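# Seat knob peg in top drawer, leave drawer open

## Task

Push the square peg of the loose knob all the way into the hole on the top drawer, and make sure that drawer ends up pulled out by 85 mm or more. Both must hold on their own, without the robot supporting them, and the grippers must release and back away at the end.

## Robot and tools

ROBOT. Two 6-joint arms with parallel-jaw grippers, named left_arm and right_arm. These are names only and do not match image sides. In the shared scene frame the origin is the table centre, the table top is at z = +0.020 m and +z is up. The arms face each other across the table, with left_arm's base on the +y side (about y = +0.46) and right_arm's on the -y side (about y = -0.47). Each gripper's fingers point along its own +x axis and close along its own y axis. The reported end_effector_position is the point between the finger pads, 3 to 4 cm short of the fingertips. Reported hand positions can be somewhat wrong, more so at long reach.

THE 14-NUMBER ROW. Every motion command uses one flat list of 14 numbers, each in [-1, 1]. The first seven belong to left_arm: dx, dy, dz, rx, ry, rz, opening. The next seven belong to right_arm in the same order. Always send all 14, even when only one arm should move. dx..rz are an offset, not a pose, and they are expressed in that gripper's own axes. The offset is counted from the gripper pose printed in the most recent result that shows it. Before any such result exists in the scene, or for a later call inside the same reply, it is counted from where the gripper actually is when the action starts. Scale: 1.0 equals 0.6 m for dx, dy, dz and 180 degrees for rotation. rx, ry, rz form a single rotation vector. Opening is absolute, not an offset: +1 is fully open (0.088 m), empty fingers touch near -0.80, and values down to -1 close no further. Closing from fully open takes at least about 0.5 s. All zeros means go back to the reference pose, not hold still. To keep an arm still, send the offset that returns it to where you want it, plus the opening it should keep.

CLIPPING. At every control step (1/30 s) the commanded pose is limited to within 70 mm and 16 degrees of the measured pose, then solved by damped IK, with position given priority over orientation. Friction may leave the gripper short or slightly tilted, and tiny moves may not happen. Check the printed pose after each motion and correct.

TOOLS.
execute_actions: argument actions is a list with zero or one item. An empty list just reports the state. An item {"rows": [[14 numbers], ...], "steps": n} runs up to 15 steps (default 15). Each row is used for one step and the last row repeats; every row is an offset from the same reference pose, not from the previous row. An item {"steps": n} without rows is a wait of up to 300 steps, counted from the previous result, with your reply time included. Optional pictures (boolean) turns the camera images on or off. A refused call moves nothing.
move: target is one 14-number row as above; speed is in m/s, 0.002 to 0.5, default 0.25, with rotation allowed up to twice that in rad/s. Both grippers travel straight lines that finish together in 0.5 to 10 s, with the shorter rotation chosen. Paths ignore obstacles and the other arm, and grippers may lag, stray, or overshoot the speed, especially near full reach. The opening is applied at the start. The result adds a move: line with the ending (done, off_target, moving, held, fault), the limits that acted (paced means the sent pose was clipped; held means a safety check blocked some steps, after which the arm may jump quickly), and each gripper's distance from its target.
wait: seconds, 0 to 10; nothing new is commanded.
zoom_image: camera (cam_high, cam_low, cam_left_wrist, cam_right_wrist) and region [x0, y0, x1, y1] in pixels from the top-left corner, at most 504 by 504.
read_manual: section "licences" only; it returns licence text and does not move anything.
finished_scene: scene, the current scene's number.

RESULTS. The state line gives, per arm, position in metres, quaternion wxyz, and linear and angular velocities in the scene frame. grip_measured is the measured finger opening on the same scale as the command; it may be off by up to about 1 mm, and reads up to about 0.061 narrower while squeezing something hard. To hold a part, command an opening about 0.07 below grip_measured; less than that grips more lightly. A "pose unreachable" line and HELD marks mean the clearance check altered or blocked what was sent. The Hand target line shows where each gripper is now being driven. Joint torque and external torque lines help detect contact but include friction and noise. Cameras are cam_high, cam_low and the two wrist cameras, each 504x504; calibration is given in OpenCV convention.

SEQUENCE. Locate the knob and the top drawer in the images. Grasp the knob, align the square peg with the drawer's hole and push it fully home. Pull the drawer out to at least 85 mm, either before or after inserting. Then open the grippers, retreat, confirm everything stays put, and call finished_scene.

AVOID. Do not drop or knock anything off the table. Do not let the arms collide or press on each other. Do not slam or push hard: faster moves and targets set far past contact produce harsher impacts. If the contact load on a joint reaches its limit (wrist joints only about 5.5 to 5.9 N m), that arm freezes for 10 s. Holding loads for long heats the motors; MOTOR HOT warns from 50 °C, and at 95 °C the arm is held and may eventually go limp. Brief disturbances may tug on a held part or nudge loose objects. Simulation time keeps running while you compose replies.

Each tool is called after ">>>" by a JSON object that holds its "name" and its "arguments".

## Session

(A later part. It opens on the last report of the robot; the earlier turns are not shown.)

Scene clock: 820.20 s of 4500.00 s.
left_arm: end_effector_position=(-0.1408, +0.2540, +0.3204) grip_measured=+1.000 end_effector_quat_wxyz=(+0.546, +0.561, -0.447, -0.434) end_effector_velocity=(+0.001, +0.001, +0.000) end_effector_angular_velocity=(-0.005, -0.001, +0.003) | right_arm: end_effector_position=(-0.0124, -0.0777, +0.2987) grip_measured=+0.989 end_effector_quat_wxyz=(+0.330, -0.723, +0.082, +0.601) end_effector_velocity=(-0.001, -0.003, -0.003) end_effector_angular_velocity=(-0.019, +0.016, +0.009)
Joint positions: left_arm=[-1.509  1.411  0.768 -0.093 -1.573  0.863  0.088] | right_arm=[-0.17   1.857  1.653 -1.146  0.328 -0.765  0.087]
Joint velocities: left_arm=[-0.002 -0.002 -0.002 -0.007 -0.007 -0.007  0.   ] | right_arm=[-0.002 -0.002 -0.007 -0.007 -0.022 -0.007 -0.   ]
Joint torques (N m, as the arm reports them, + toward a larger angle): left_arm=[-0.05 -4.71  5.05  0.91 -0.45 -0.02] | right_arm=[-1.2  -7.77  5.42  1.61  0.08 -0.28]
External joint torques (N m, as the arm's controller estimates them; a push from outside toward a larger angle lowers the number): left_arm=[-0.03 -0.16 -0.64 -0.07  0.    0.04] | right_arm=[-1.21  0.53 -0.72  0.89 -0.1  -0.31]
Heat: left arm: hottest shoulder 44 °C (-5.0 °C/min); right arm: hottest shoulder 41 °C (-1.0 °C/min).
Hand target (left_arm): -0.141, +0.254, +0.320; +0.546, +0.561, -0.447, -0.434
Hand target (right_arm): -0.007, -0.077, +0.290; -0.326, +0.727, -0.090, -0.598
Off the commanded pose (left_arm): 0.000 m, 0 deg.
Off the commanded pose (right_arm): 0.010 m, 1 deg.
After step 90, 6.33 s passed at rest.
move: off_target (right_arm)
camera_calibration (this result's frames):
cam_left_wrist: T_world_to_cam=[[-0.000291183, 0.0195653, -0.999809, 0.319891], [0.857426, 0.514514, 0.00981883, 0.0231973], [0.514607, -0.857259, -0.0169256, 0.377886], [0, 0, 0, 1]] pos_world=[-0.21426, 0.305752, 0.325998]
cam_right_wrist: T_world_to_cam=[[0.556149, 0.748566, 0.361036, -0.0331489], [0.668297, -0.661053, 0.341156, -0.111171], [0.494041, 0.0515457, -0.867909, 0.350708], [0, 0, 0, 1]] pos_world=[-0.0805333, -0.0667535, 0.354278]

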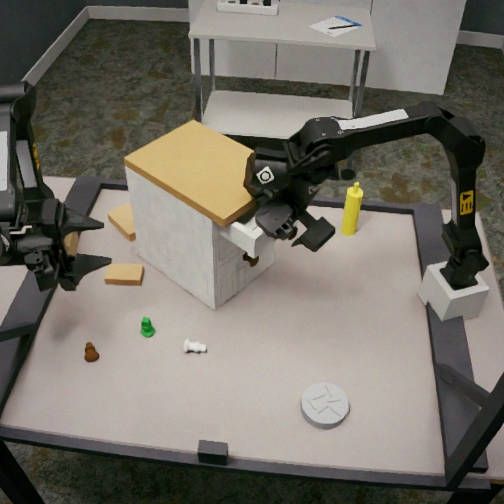

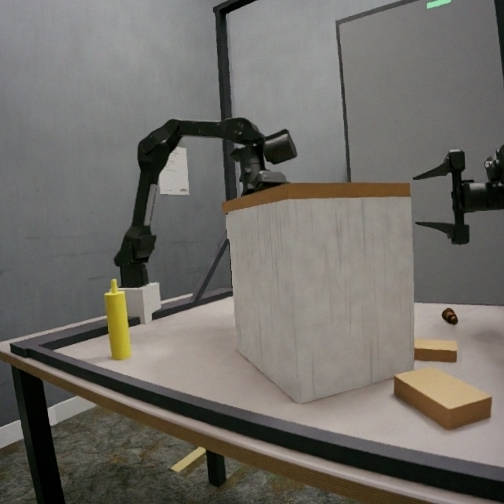

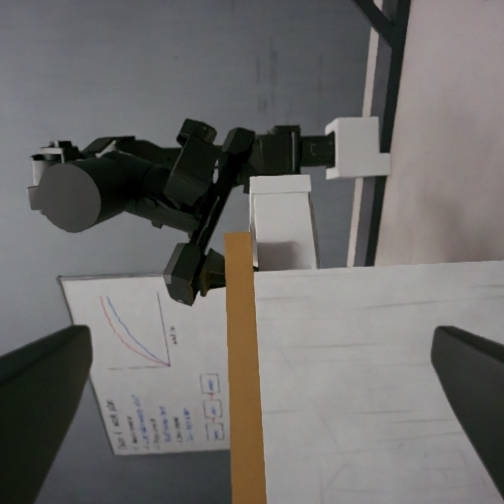

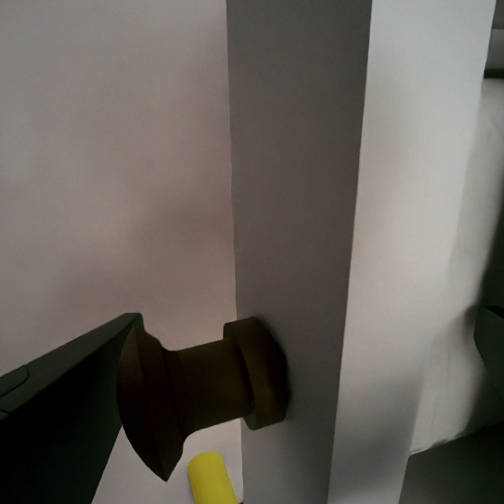

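>>> {"name": "execute_actions", "arguments": {"actions": [{"rows":[[0,0,0,0,0,0,1,0,0,0,0,0,0,0.5]],"steps":15}]}}

Scene clock: 825.87 s of 4500.00 s.
left_arm: end_effector_position=(-0.1408, +0.2540, +0.3204) grip_measured=+1.000 end_effector_quat_wxyz=(+0.546, +0.561, -0.447, -0.434) end_effector_velocity=(+0.001, +0.001, +0.000) end_effector_angular_velocity=(-0.008, +0.013, +0.003) | right_arm: end_effector_position=(-0.0139, -0.0777, +0.2993) grip_measured=+0.511 end_effector_quat_wxyz=(+0.330, -0.723, +0.080, +0.601) end_effector_velocity=(+0.002, -0.001, +0.003) end_effector_angular_velocity=(+0.002, -0.008, +0.003)
Joint positions: left_arm=[-1.509  1.411  0.768 -0.093 -1.573  0.863  0.088] | right_arm=[-0.165  1.855  1.653 -1.144  0.33  -0.766  0.064]
Joint velocities: left_arm=[-0.002 -0.002 -0.002 -0.007 -0.007 -0.022  0.   ] | right_arm=[-0.002 -0.007  0.002 -0.007  0.007 -0.007 -0.003]
Joint torques (N m, as the arm reports them, + toward a larger angle): left_arm=[-0.08 -4.66  5.41  0.96 -0.47 -0.05] | right_arm=[-0.44 -8.9   7.36  0.67  0.11  0.03]
External joint torques (N m, as the arm's controller estimates them; a push from outside toward a larger angle lowers the number): left_arm=[-0.08 -0.14 -0.24 -0.01 -0.03  0.  ] | right_arm=[-0.39 -0.59  1.2  -0.04 -0.08  0.01]
Heat: left arm: hottest shoulder 43 °C (-5.0 °C/min); right arm: hottest shoulder 41 °C (-1.0 °C/min).
Hand target (left_arm): -0.141, +0.254, +0.320; +0.546, +0.561, -0.447, -0.434
Hand target (right_arm): -0.012, -0.078, +0.299; -0.330, +0.723, -0.082, -0.601
Off the commanded pose (left_arm): 0.000 m, 0 deg.
Off the commanded pose (right_arm): 0.002 m, 0 deg.
Steps of this call (steps 1 to 90: nothing new was sent; then 2.17 s passed at rest; steps 91 to 105: all 15 steps of this action). Readings (end_effector_position):
91: left_arm (-0.1408, +0.2540, +0.3204) | right_arm (-0.0125, -0.0773, +0.2986)
92: left_arm (-0.1408, +0.2540, +0.3204) | right_arm (-0.0124, -0.0761, +0.2988)
94: left_arm (-0.1408, +0.2540, +0.3204) | right_arm (-0.0128, -0.0770, +0.2988)
98: left_arm (-0.1408, +0.2540, +0.3204) | right_arm (-0.0137, -0.0776, +0.2991)
105: the state above
camera_calibration (this result's frames):
cam_left_wrist: T_world_to_cam=[[-0.000291183, 0.0195653, -0.999809, 0.319891], [0.857426, 0.514514, 0.00981883, 0.0231973], [0.514607, -0.857259, -0.0169256, 0.377886], [0, 0, 0, 1]] pos_world=[-0.21426, 0.305752, 0.325998]
cam_right_wrist: T_world_to_cam=[[0.552038, 0.750097, 0.364154, -0.0333616], [0.671065, -0.65889, 0.339906, -0.109799], [0.494901, 0.0567301, -0.867096, 0.352228], [0, 0, 0, 1]] pos_world=[-0.0822189, -0.0673027, 0.354886]

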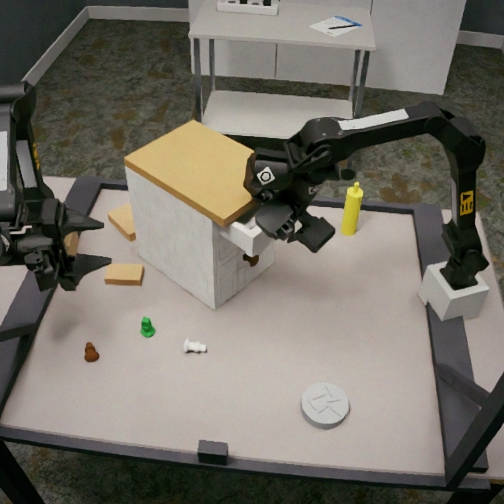

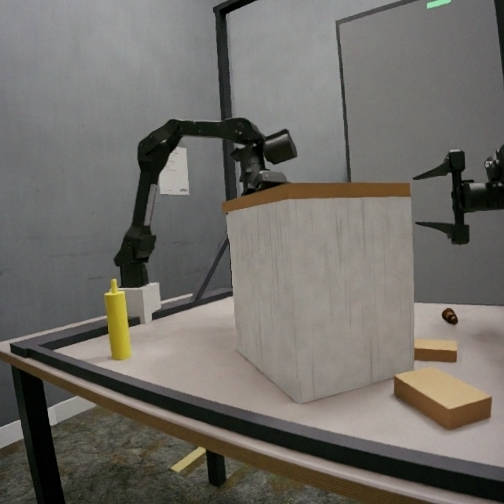

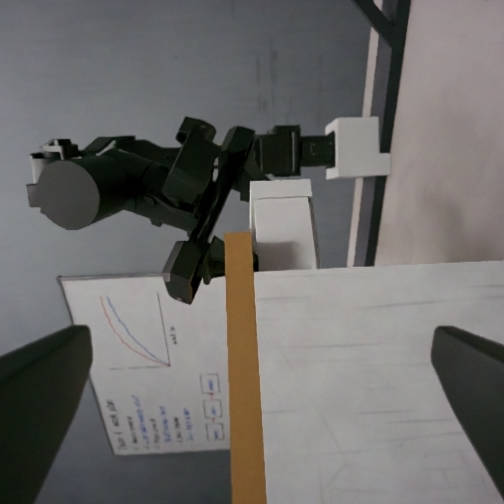

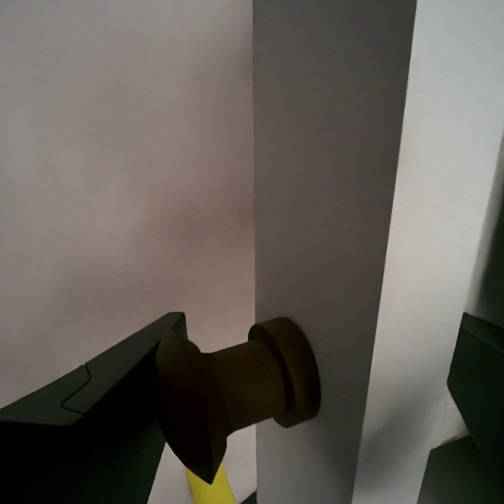

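>>> {"name": "execute_actions", "arguments": {"actions": [{"rows":[[0,0,0,0,0,0,1,0,0,0,0,0,0,0.3]],"steps":15}]}}

Scene clock: 828.10 s of 4500.00 s.
left_arm: end_effector_position=(-0.1408, +0.2540, +0.3204) grip_measured=+1.000 end_effector_quat_wxyz=(+0.546, +0.561, -0.447, -0.434) end_effector_velocity=(+0.002, +0.001, -0.000) end_effector_angular_velocity=(+0.002, -0.030, +0.003) | right_arm: end_effector_position=(-0.0150, -0.0786, +0.2992) grip_measured=+0.305 end_effector_quat_wxyz=(+0.328, -0.723, +0.080, +0.602) end_effector_velocity=(-0.000, +0.001, +0.000) end_effector_angular_velocity=(+0.007, +0.011, -0.008)
Joint positions: left_arm=[-1.509  1.411  0.768 -0.093 -1.573  0.863  0.088] | right_arm=[-0.163  1.855  1.653 -1.148  0.328 -0.766  0.054]
Joint velocities: left_arm=[-0.002 -0.002 -0.002 -0.022 -0.007  0.007  0.   ] | right_arm=[-0.002 -0.002 -0.002  0.007 -0.007  0.007 -0.001]
Joint torques (N m, as the arm reports them, + toward a larger angle): left_arm=[ 0.1  -4.63  5.26  0.93 -0.47 -0.05] | right_arm=[-0.16 -9.05  7.28  1.03  0.22  0.01]
External joint torques (N m, as the arm's controller estimates them; a push from outside toward a larger angle lowers the number): left_arm=[ 0.1  -0.11 -0.41 -0.04 -0.03  0.01] | right_arm=[-0.13 -0.79  1.15  0.32  0.04 -0.02]
Heat: left arm: hottest shoulder 43 °C (-5.2 °C/min); right arm: hottest shoulder 42 °C (+0.0 °C/min).
Hand target (left_arm): -0.141, +0.254, +0.320; +0.546, +0.561, -0.447, -0.434
Hand target (right_arm): -0.014, -0.078, +0.299; -0.330, +0.723, -0.080, -0.601
Off the commanded pose (left_arm): 0.000 m, 0 deg.
Off the commanded pose (right_arm): 0.001 m, 0 deg.
Steps of this call (steps 1 to 52: nothing new was sent; steps 53 to 67: all 15 steps of this action). Readings (end_effector_position):
53: left_arm (-0.1408, +0.2540, +0.3204) | right_arm (-0.0142, -0.0778, +0.2993)
54: left_arm (-0.1408, +0.2540, +0.3204) | right_arm (-0.0146, -0.0780, +0.2994)
56: left_arm (-0.1408, +0.2540, +0.3204) | right_arm (-0.0147, -0.0782, +0.2993)
60: left_arm (-0.1408, +0.2540, +0.3204) | right_arm (-0.0150, -0.0786, +0.2992)
67: the state above
camera_calibration (this result's frames):
cam_left_wrist: T_world_to_cam=[[-0.000291183, 0.0195653, -0.999809, 0.319891], [0.857426, 0.514514, 0.00981883, 0.0231973], [0.514607, -0.857259, -0.0169256, 0.377886], [0, 0, 0, 1]] pos_world=[-0.21426, 0.305752, 0.325998]
cam_right_wrist: T_world_to_cam=[[0.550456, 0.752906, 0.360736, -0.0308676], [0.673388, -0.655819, 0.341247, -0.109751], [0.493504, 0.0550742, -0.867998, 0.352805], [0, 0, 0, 1]] pos_world=[-0.083214, -0.068167, 0.354821]

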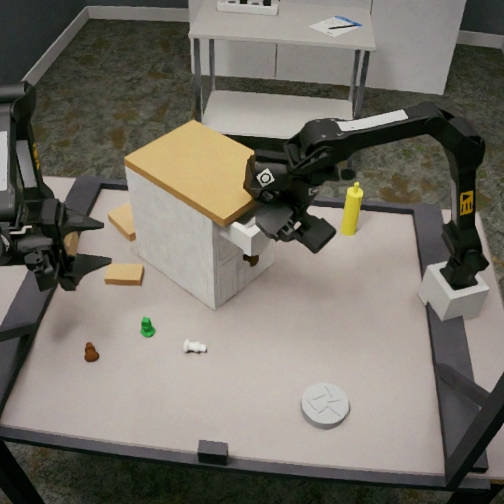

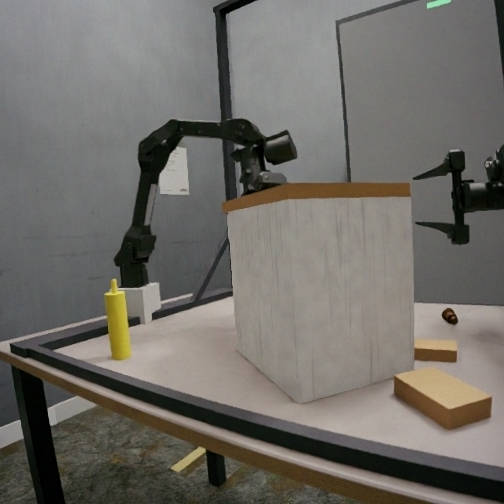

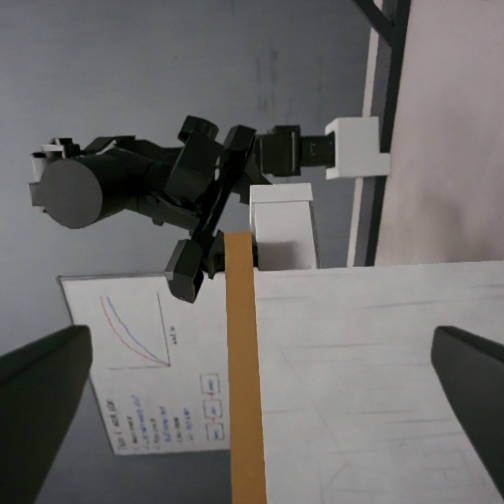

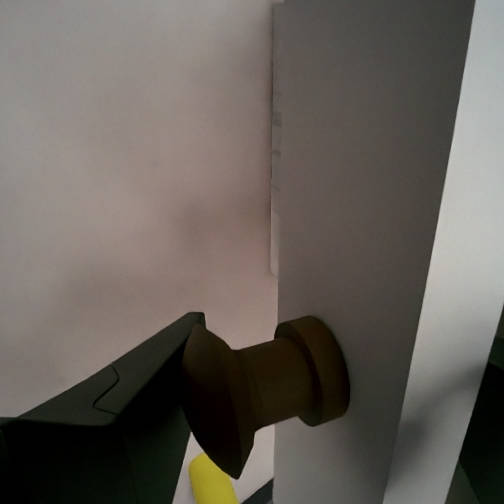

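>>> {"name": "move", "arguments": {"target": [0,0,0,0,0,0,1, -0.008,0.050,0,0,0,0,0.3], "speed": 0.04}}

Scene clock: 832.50 s of 4500.00 s.
left_arm: end_effector_position=(-0.1408, +0.2540, +0.3204) grip_measured=+1.000 end_effector_quat_wxyz=(+0.546, +0.561, -0.447, -0.434) end_effector_velocity=(+0.001, +0.001, +0.000) end_effector_angular_velocity=(-0.005, -0.001, +0.003) | right_arm: end_effector_position=(-0.0237, -0.0905, +0.2966) grip_measured=+0.302 end_effector_quat_wxyz=(+0.346, -0.719, +0.076, +0.598) end_effector_velocity=(-0.000, -0.006, -0.005) end_effector_angular_velocity=(-0.021, +0.003, -0.003)
Joint positions: left_arm=[-1.509  1.411  0.768 -0.093 -1.573  0.863  0.088] | right_arm=[-0.122  1.802  1.568 -1.104  0.356 -0.707  0.054]
Joint velocities: left_arm=[-0.002 -0.002 -0.002 -0.007 -0.007 -0.007  0.   ] | right_arm=[ 0.002 -0.007 -0.022 -0.007 -0.007  0.007 -0.   ]
Joint torques (N m, as the arm reports them, + toward a larger angle): left_arm=[ 0.03 -4.85  5.12  0.9  -0.47 -0.05] | right_arm=[  1.64 -10.78   4.1   -0.87  -0.28   0.26]
External joint torques (N m, as the arm's controller estimates them; a push from outside toward a larger angle lowers the number): left_arm=[ 0.03 -0.35 -0.5  -0.06 -0.03  0.  ] | right_arm=[ 1.62 -2.94 -2.   -1.57 -0.47  0.24]
Heat: left arm: hottest shoulder 43 °C (-4.0 °C/min); right arm: hottest shoulder 42 °C (+1.0 °C/min).
Hand target (left_arm): -0.141, +0.254, +0.320; +0.546, +0.561, -0.447, -0.434
Hand target (right_arm): -0.031, -0.103, +0.292; -0.328, +0.724, -0.080, -0.602
Off the commanded pose (left_arm): 0.000 m, 0 deg.
Off the commanded pose (right_arm): 0.015 m, 2 deg.
After step 90, 0.40 s passed at rest.
move: off_target (right_arm)
camera_calibration (this result's frames):
cam_left_wrist: T_world_to_cam=[[-0.000291183, 0.0195653, -0.999809, 0.319891], [0.857426, 0.514514, 0.00981883, 0.0231973], [0.514607, -0.857259, -0.0169256, 0.377886], [0, 0, 0, 1]] pos_world=[-0.21426, 0.305752, 0.325998]
cam_right_wrist: T_world_to_cam=[[0.562405, 0.729255, 0.389728, -0.0265948], [0.658036, -0.680147, 0.323091, -0.107967], [0.500688, 0.0747465, -0.862395, 0.355818], [0, 0, 0, 1]] pos_world=[-0.092151, -0.0806349, 0.352104]

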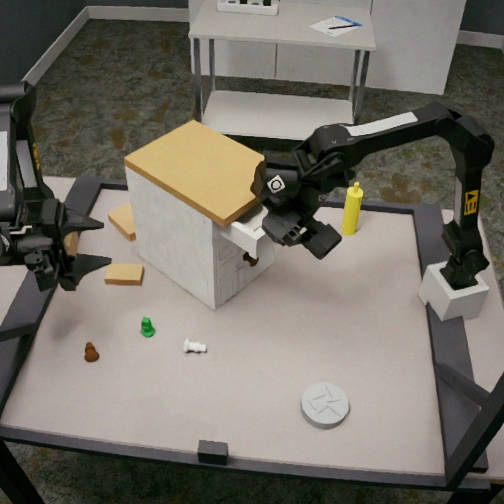

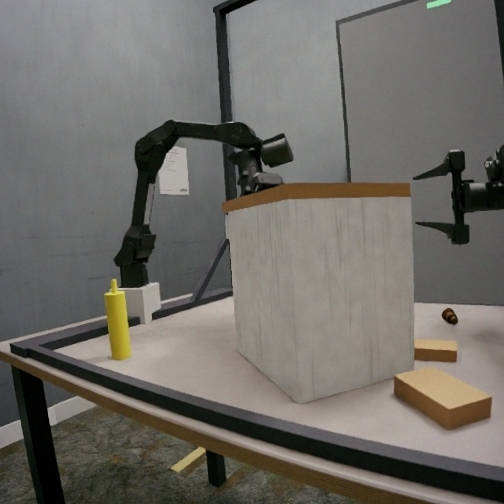

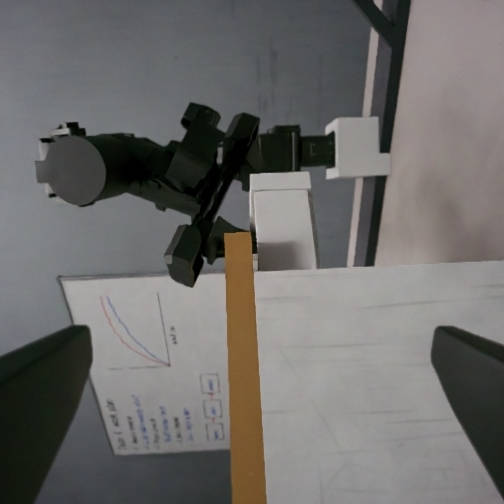

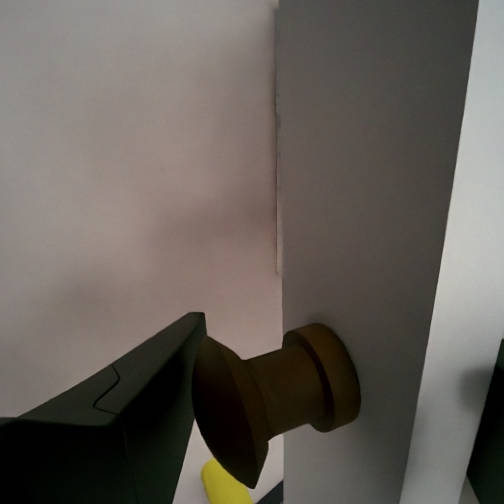

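>>> {"name": "execute_actions", "arguments": {"actions": [{"rows":[[0,0,0,0,0,0,1,0,0,0,0,0,0,0.2],[0,0,0,0,0,0,1,0,0,0,0,0,0,0.2],[0,0,0,0,0,0,1,0,0,0,0,0,0,0.2],[0,0,0,0,0,0,1,0,0,0,0,0,0,0.2],[0,0,0,0,0,0,1,0,0,0,0,0,0,0.2],[0,0,0,0,0,0,1,0,0,0,0,0,0,0.1],[0,0,0,0,0,0,1,0,0,0,0,0,0,0.1],[0,0,0,0,0,0,1,0,0,0,0,0,0,0.1],[0,0,0,0,0,0,1,0,0,0,0,0,0,-0.3]],"steps":15}]}}

Scene clock: 837.23 s of 4500.00 s.
left_arm: end_effector_position=(-0.1408, +0.2540, +0.3204) grip_measured=+1.000 end_effector_quat_wxyz=(+0.546, +0.561, -0.447, -0.434) end_effector_velocity=(+0.005, +0.000, +0.000) end_effector_angular_velocity=(-0.013, -0.008, +0.019) | right_arm: end_effector_position=(-0.0223, -0.0891, +0.2970) grip_measured=+0.188 end_effector_quat_wxyz=(+0.351, -0.718, +0.075, +0.596) end_effector_velocity=(+0.000, -0.008, -0.003) end_effector_angular_velocity=(-0.043, +0.008, +0.009)
Joint positions: left_arm=[-1.509  1.411  0.768 -0.093 -1.573  0.863  0.088] | right_arm=[-0.125  1.801  1.566 -1.097  0.361 -0.706  0.048]
Joint velocities: left_arm=[ 0.002 -0.002 -0.007 -0.007 -0.022 -0.007  0.   ] | right_arm=[-0.002 -0.002 -0.002 -0.037 -0.022 -0.007 -0.   ]
Joint torques (N m, as the arm reports them, + toward a larger angle): left_arm=[-0.02 -4.82  5.16  0.94 -0.48 -0.07] | right_arm=[ 0.28 -8.68  7.51  0.23  0.04 -0.05]
External joint torques (N m, as the arm's controller estimates them; a push from outside toward a larger angle lowers the number): left_arm=[-0.04 -0.29 -0.49 -0.03 -0.04 -0.01] | right_arm=[ 0.27 -0.78  1.39 -0.48 -0.16 -0.07]
Heat: left arm: hottest shoulder 43 °C (-4.0 °C/min); right arm: hottest shoulder 43 °C (+2.0 °C/min).
Hand target (left_arm): -0.141, +0.254, +0.320; +0.546, +0.561, -0.447, -0.434
Hand target (right_arm): -0.024, -0.090, +0.297; -0.346, +0.719, -0.076, -0.598
Off the commanded pose (left_arm): 0.000 m, 0 deg.
Off the commanded pose (right_arm): 0.002 m, 1 deg.
Steps of this call (steps 1 to 90: nothing new was sent; then 1.23 s passed at rest; steps 91 to 105: all 15 steps of this action). Readings (end_effector_position):
91: left_arm (-0.1408, +0.2540, +0.3204) | right_arm (-0.0235, -0.0901, +0.2967)
92: left_arm (-0.1408, +0.2540, +0.3204) | right_arm (-0.0229, -0.0896, +0.2968)
94: left_arm (-0.1408, +0.2540, +0.3204) | right_arm (-0.0225, -0.0894, +0.2969)
98: left_arm (-0.1408, +0.2540, +0.3204) | right_arm (-0.0224, -0.0891, +0.2970)
105: the state above
camera_calibration (this result's frames):
cam_left_wrist: T_world_to_cam=[[-0.000291183, 0.0195653, -0.999809, 0.319891], [0.857426, 0.514514, 0.00981883, 0.0231973], [0.514607, -0.857259, -0.0169256, 0.377886], [0, 0, 0, 1]] pos_world=[-0.21426, 0.305752, 0.325998]
cam_right_wrist: T_world_to_cam=[[0.565274, 0.723167, 0.396855, -0.0311317], [0.65372, -0.686138, 0.319163, -0.107556], [0.503106, 0.0790172, -0.860605, 0.355289], [0, 0, 0, 1]] pos_world=[-0.0908388, -0.0793585, 0.352446]

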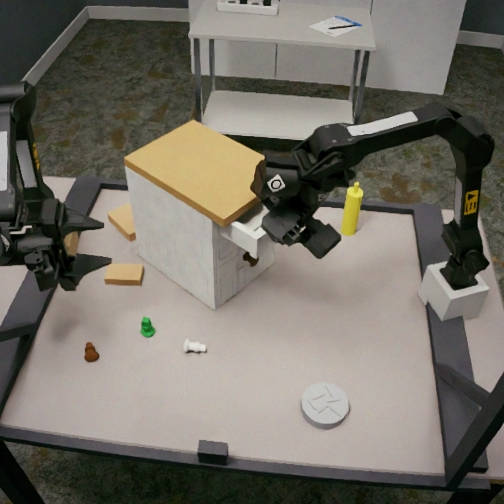

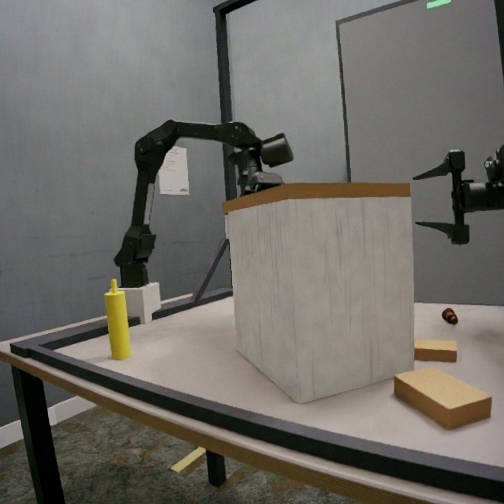

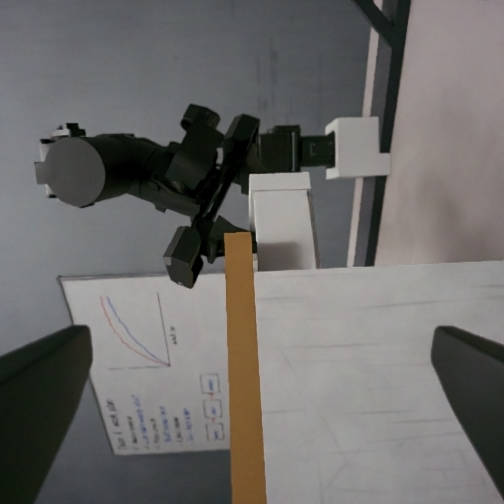

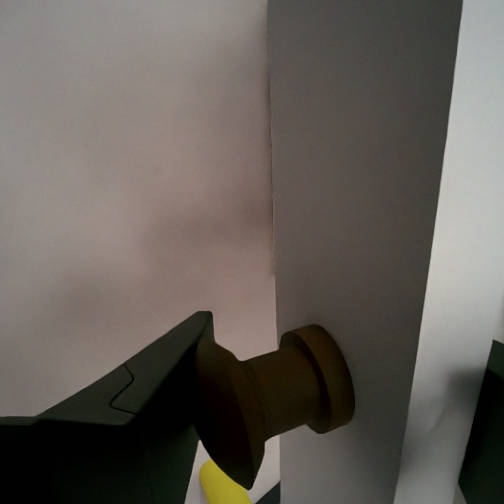

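Reading 0.188; check whether it's still moving at full force.

>>> {"name": "execute_actions", "arguments": {"actions": [{"rows":[[0,0,0,0,0,0,1,0,0,0,0,0,0,-0.6]],"steps":15}]}}

>>> {"name": "zoom_image", "arguments": {"camera": "cam_right_wrist", "region": [200,290,420,500]}}

Scene clock: 840.87 s of 4500.00 s.
left_arm: end_effector_position=(-0.1408, +0.2540, +0.3204) grip_measured=+1.000 end_effector_quat_wxyz=(+0.546, +0.561, -0.447, -0.434) end_effector_velocity=(+0.001, +0.001, +0.001) end_effector_angular_velocity=(-0.008, +0.013, +0.003) | right_arm: end_effector_position=(-0.0223, -0.0889, +0.2971) grip_measured=+0.188 end_effector_quat_wxyz=(+0.351, -0.718, +0.074, +0.596) end_effector_velocity=(-0.001, -0.003, +0.000) end_effector_angular_velocity=(-0.014, +0.013, +0.023)
Joint positions: left_arm=[-1.509  1.411  0.768 -0.093 -1.573  0.863  0.088] | right_arm=[-0.125  1.801  1.566 -1.096  0.362 -0.706  0.048]
Joint velocities: left_arm=[-0.002 -0.002 -0.002  0.007 -0.007 -0.007  0.   ] | right_arm=[-0.002 -0.007 -0.002 -0.007 -0.022 -0.022 -0.   ]
Joint torques (N m, as the arm reports them, + toward a larger angle): left_arm=[-0.08 -4.86  5.22  0.92 -0.47 -0.02] | right_arm=[ 0.03 -8.84  7.32  0.72  0.16  0.02]
External joint torques (N m, as the arm's controller estimates them; a push from outside toward a larger angle lowers the number): left_arm=[-0.08 -0.34 -0.43 -0.05 -0.03  0.03] | right_arm=[ 0.02 -0.89  1.14 -0.01 -0.04 -0.01]
Heat: left arm: hottest shoulder 43 °C (-3.0 °C/min); right arm: hottest shoulder 43 °C (+2.0 °C/min).
Hand target (left_arm): -0.141, +0.254, +0.320; +0.546, +0.561, -0.447, -0.434
Hand target (right_arm): -0.022, -0.089, +0.297; -0.351, +0.718, -0.075, -0.596
Off the commanded pose (left_arm): 0.000 m, 0 deg.
Off the commanded pose (right_arm): 0.000 m, 0 deg.
Steps of this call (steps 1 to 90: nothing new was sent; then 0.13 s passed at rest; steps 91 to 105: all 15 steps of this action). Readings (end_effector_position):
91: left_arm (-0.1408, +0.2540, +0.3204) | right_arm (-0.0224, -0.0890, +0.2970)
92: left_arm (-0.1408, +0.2540, +0.3204) | right_arm (-0.0223, -0.0890, +0.2971)
94: left_arm (-0.1408, +0.2540, +0.3204) | right_arm (-0.0223, -0.0890, +0.2971)
98: left_arm (-0.1408, +0.2540, +0.3204) | right_arm (-0.0223, -0.0889, +0.2971)
105: the state above
camera_calibration (this result's frames):
cam_left_wrist: T_world_to_cam=[[-0.000291183, 0.0195653, -0.999809, 0.319891], [0.857426, 0.514514, 0.00981883, 0.0231973], [0.514607, -0.857259, -0.0169256, 0.377886], [0, 0, 0, 1]] pos_world=[-0.21426, 0.305752, 0.325998]
cam_right_wrist: T_world_to_cam=[[0.565325, 0.722638, 0.397745, -0.031634], [0.653646, -0.68658, 0.318362, -0.107215], [0.503144, 0.0800064, -0.860491, 0.355397], [0, 0, 0, 1]] pos_world=[-0.0908517, -0.079186, 0.352532]

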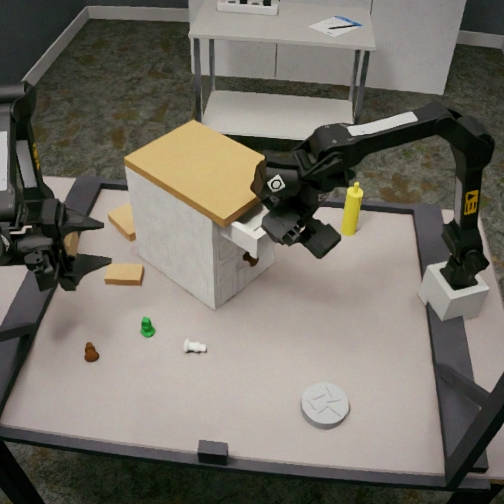

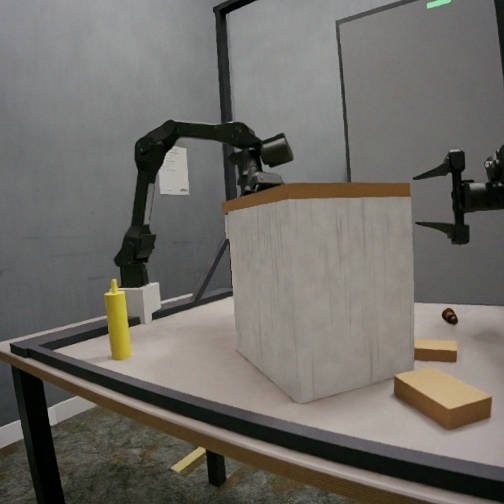

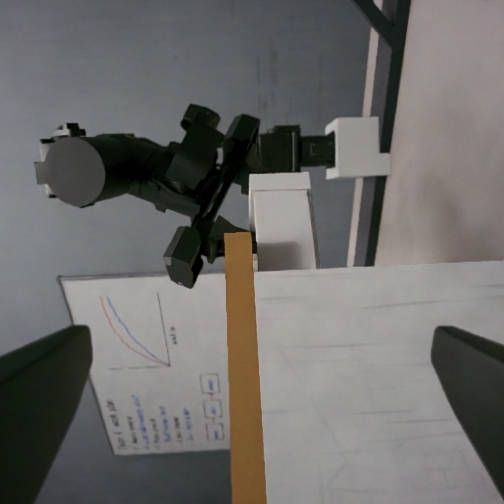

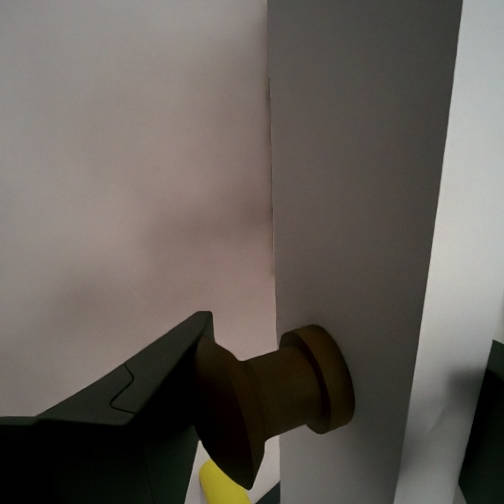

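Region (200, 290, 420, 500) of cam_right_wrist's 504x504 image, scaled by 2.291, with more detail than that image has; it fills the top 481 rows of this view, and the rest is white.

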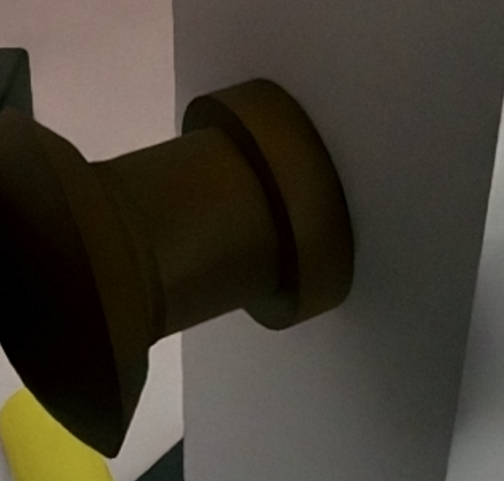

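>>> {"name": "move", "arguments": {"target": [0,0,0,0,0,0,1, -0.012,0.031,0,0,0,0,-0.3], "speed": 0.04}}

>>> {"name": "execute_actions", "arguments": {"actions": [{"rows":[[0,0,0,0,0,0,1,0,0,0,0,0,0,0.75]],"steps":15}]}}

Scene clock: 845.00 s of 4500.00 s.
left_arm: end_effector_position=(-0.1408, +0.2540, +0.3204) grip_measured=+1.000 end_effector_quat_wxyz=(+0.546, +0.561, -0.447, -0.434) end_effector_velocity=(+0.001, +0.002, -0.000) end_effector_angular_velocity=(-0.002, -0.015, -0.002) | right_arm: end_effector_position=(-0.0237, -0.0898, +0.2974) grip_measured=+0.188 end_effector_quat_wxyz=(+0.369, -0.715, +0.071, +0.589) end_effector_velocity=(+0.001, -0.004, -0.001) end_effector_angular_velocity=(-0.012, -0.013, +0.007)
Joint positions: left_arm=[-1.509  1.411  0.768 -0.093 -1.573  0.863  0.088] | right_arm=[-0.111  1.787  1.541 -1.071  0.39  -0.674  0.048]
Joint velocities: left_arm=[-0.007 -0.002 -0.002 -0.022 -0.007 -0.007  0.   ] | right_arm=[ 0.002 -0.007 -0.012 -0.007  0.007 -0.007 -0.   ]
Joint torques (N m, as the arm reports them, + toward a larger angle): left_arm=[ 0.02 -4.77  5.15  0.95 -0.44 -0.05] | right_arm=[  2.25 -11.94   4.11  -1.37  -0.37   0.56]
External joint torques (N m, as the arm's controller estimates them; a push from outside toward a larger angle lowers the number): left_arm=[ 0.04 -0.26 -0.48 -0.01  0.    0.01] | right_arm=[ 2.29 -4.11 -2.04 -2.11 -0.59  0.53]
Heat: left arm: hottest shoulder 43 °C (-3.0 °C/min); right arm: hottest shoulder 43 °C (+2.0 °C/min).
Hand target (left_arm): -0.141, +0.254, +0.320; +0.546, +0.561, -0.447, -0.434
Hand target (right_arm): -0.033, -0.104, +0.296; -0.351, +0.718, -0.074, -0.596
Off the commanded pose (left_arm): 0.000 m, 0 deg.
Off the commanded pose (right_arm): 0.018 m, 2 deg.
After step 90, 0.40 s passed at rest.
move: off_target (right_arm)
camera_calibration (this result's frames):
cam_left_wrist: T_world_to_cam=[[-0.000291183, 0.0195653, -0.999809, 0.319891], [0.857426, 0.514514, 0.00981883, 0.0231973], [0.514607, -0.857259, -0.0169256, 0.377886], [0, 0, 0, 1]] pos_world=[-0.21426, 0.305752, 0.325998]
cam_right_wrist: T_world_to_cam=[[0.57546, 0.697952, 0.426273, -0.0408146], [0.634862, -0.709812, 0.30515, -0.105628], [0.515554, 0.0950229, -0.851572, 0.355355], [0, 0, 0, 1]] pos_world=[-0.0926581, -0.0802567, 0.352241]

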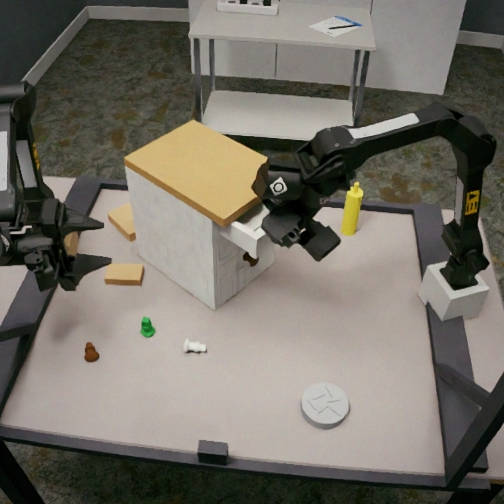

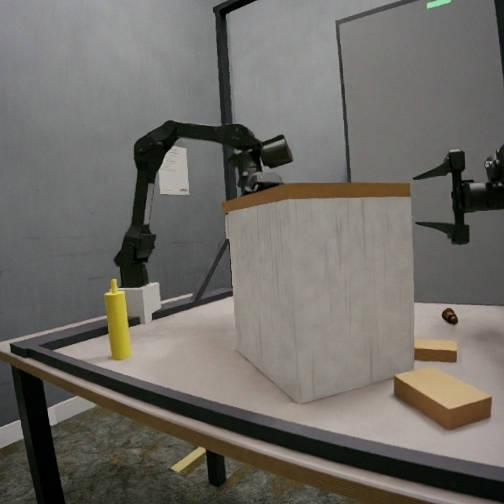

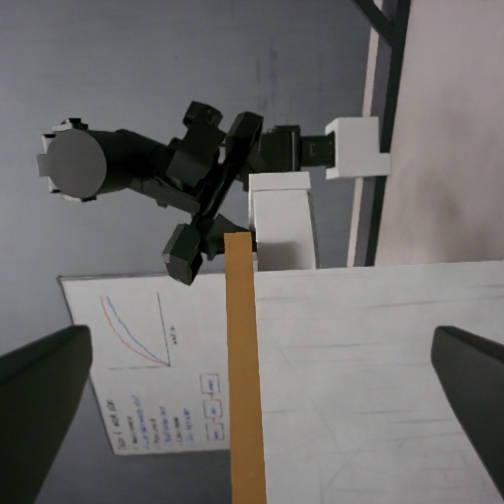

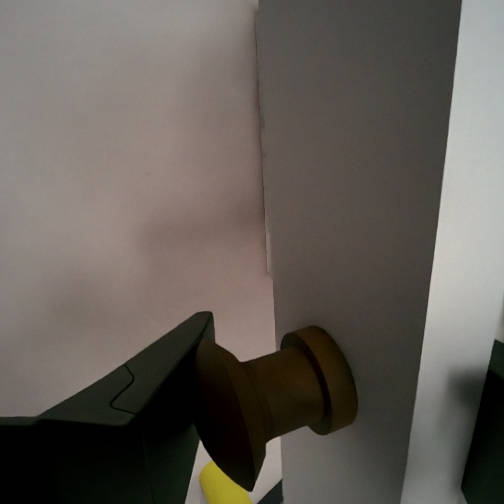

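Scene clock: 845.50 s of 4500.00 s.
left_arm: end_effector_position=(-0.1408, +0.2540, +0.3204) grip_measured=+1.000 end_effector_quat_wxyz=(+0.546, +0.561, -0.447, -0.434) end_effector_velocity=(+0.001, +0.001, +0.000) end_effector_angular_velocity=(-0.008, +0.013, +0.003) | right_arm: end_effector_position=(-0.0238, -0.0903, +0.2974) grip_measured=+0.733 end_effector_quat_wxyz=(+0.369, -0.716, +0.071, +0.589) end_effector_velocity=(+0.003, -0.002, -0.004) end_effector_angular_velocity=(-0.021, -0.001, +0.001)
Joint positions: left_arm=[-1.509  1.411  0.768 -0.093 -1.573  0.863  0.088] | right_arm=[-0.11   1.787  1.541 -1.073  0.39  -0.672  0.075]
Joint velocities: left_arm=[-0.002 -0.002 -0.002 -0.007 -0.007 -0.022  0.   ] | right_arm=[-0.007  0.002 -0.007 -0.007 -0.007 -0.007  0.006]
Joint torques (N m, as the arm reports them, + toward a larger angle): left_arm=[-0.19 -4.91  5.3   0.93 -0.46 -0.05] | right_arm=[-0.02 -8.61  7.24  0.97  0.19 -0.04]
External joint torques (N m, as the arm's controller estimates them; a push from outside toward a larger angle lowers the number): left_arm=[-0.19 -0.36 -0.39 -0.05 -0.01  0.  ] | right_arm=[ 0.06 -0.88  1.1   0.22 -0.04 -0.06]
Heat: left arm: hottest shoulder 43 °C (-3.0 °C/min); right arm: hottest shoulder 43 °C (+2.0 °C/min).
Hand target (left_arm): -0.141, +0.254, +0.320; +0.546, +0.561, -0.447, -0.434
Hand target (right_arm): -0.024, -0.090, +0.297; -0.369, +0.715, -0.071, -0.589
Off the commanded pose (left_arm): 0.000 m, 0 deg.
Off the commanded pose (right_arm): 0.001 m, 0 deg.
Steps of this call (steps 1 to 15: all 15 steps of this action). Readings (end_effector_position):
1: left_arm (-0.1408, +0.2540, +0.3204) | right_arm (-0.0235, -0.0895, +0.2976)
2: left_arm (-0.1408, +0.2540, +0.3204) | right_arm (-0.0233, -0.0893, +0.2976)
4: left_arm (-0.1408, +0.2540, +0.3204) | right_arm (-0.0227, -0.0923, +0.2968)
8: left_arm (-0.1408, +0.2540, +0.3204) | right_arm (-0.0237, -0.0906, +0.2973)
15: the state above
camera_calibration (this result's frames):
cam_left_wrist: T_world_to_cam=[[-0.000291183, 0.0195653, -0.999809, 0.319891], [0.857426, 0.514514, 0.00981883, 0.0231973], [0.514607, -0.857259, -0.0169256, 0.377886], [0, 0, 0, 1]] pos_world=[-0.21426, 0.305752, 0.325998]
cam_right_wrist: T_world_to_cam=[[0.575859, 0.698189, 0.425345, -0.040079], [0.634418, -0.709776, 0.306157, -0.106202], [0.515655, 0.0935432, -0.851675, 0.355396], [0, 0, 0, 1]] pos_world=[-0.0928049, -0.080642, 0.352244]

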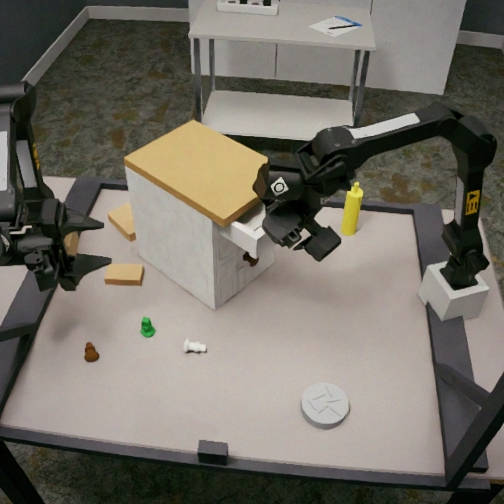

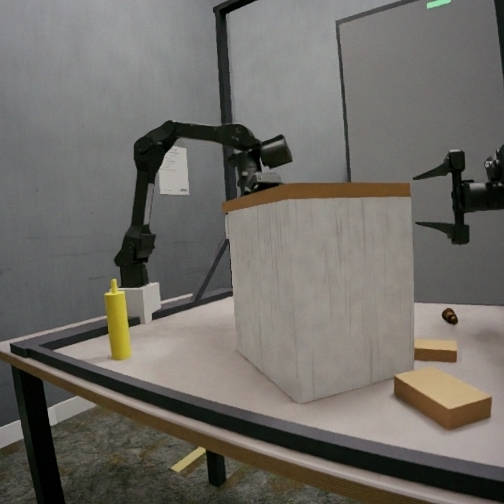

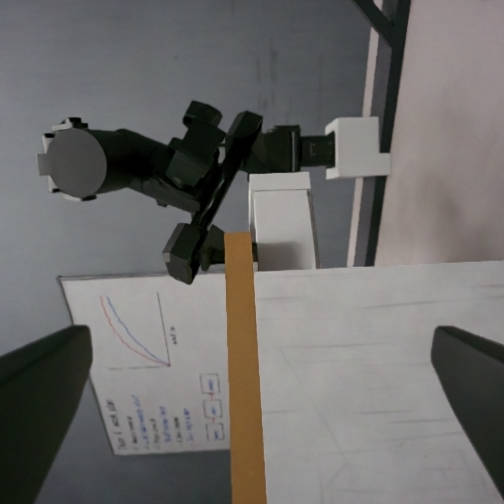

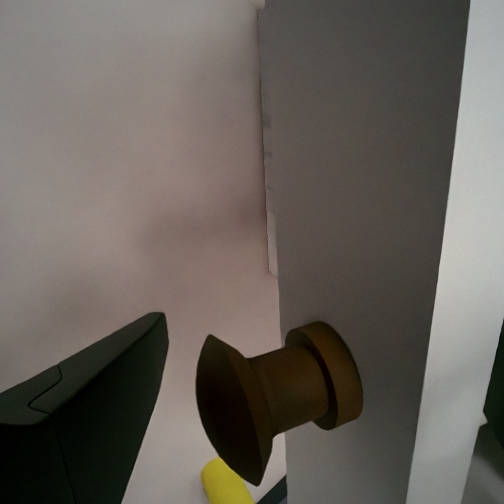

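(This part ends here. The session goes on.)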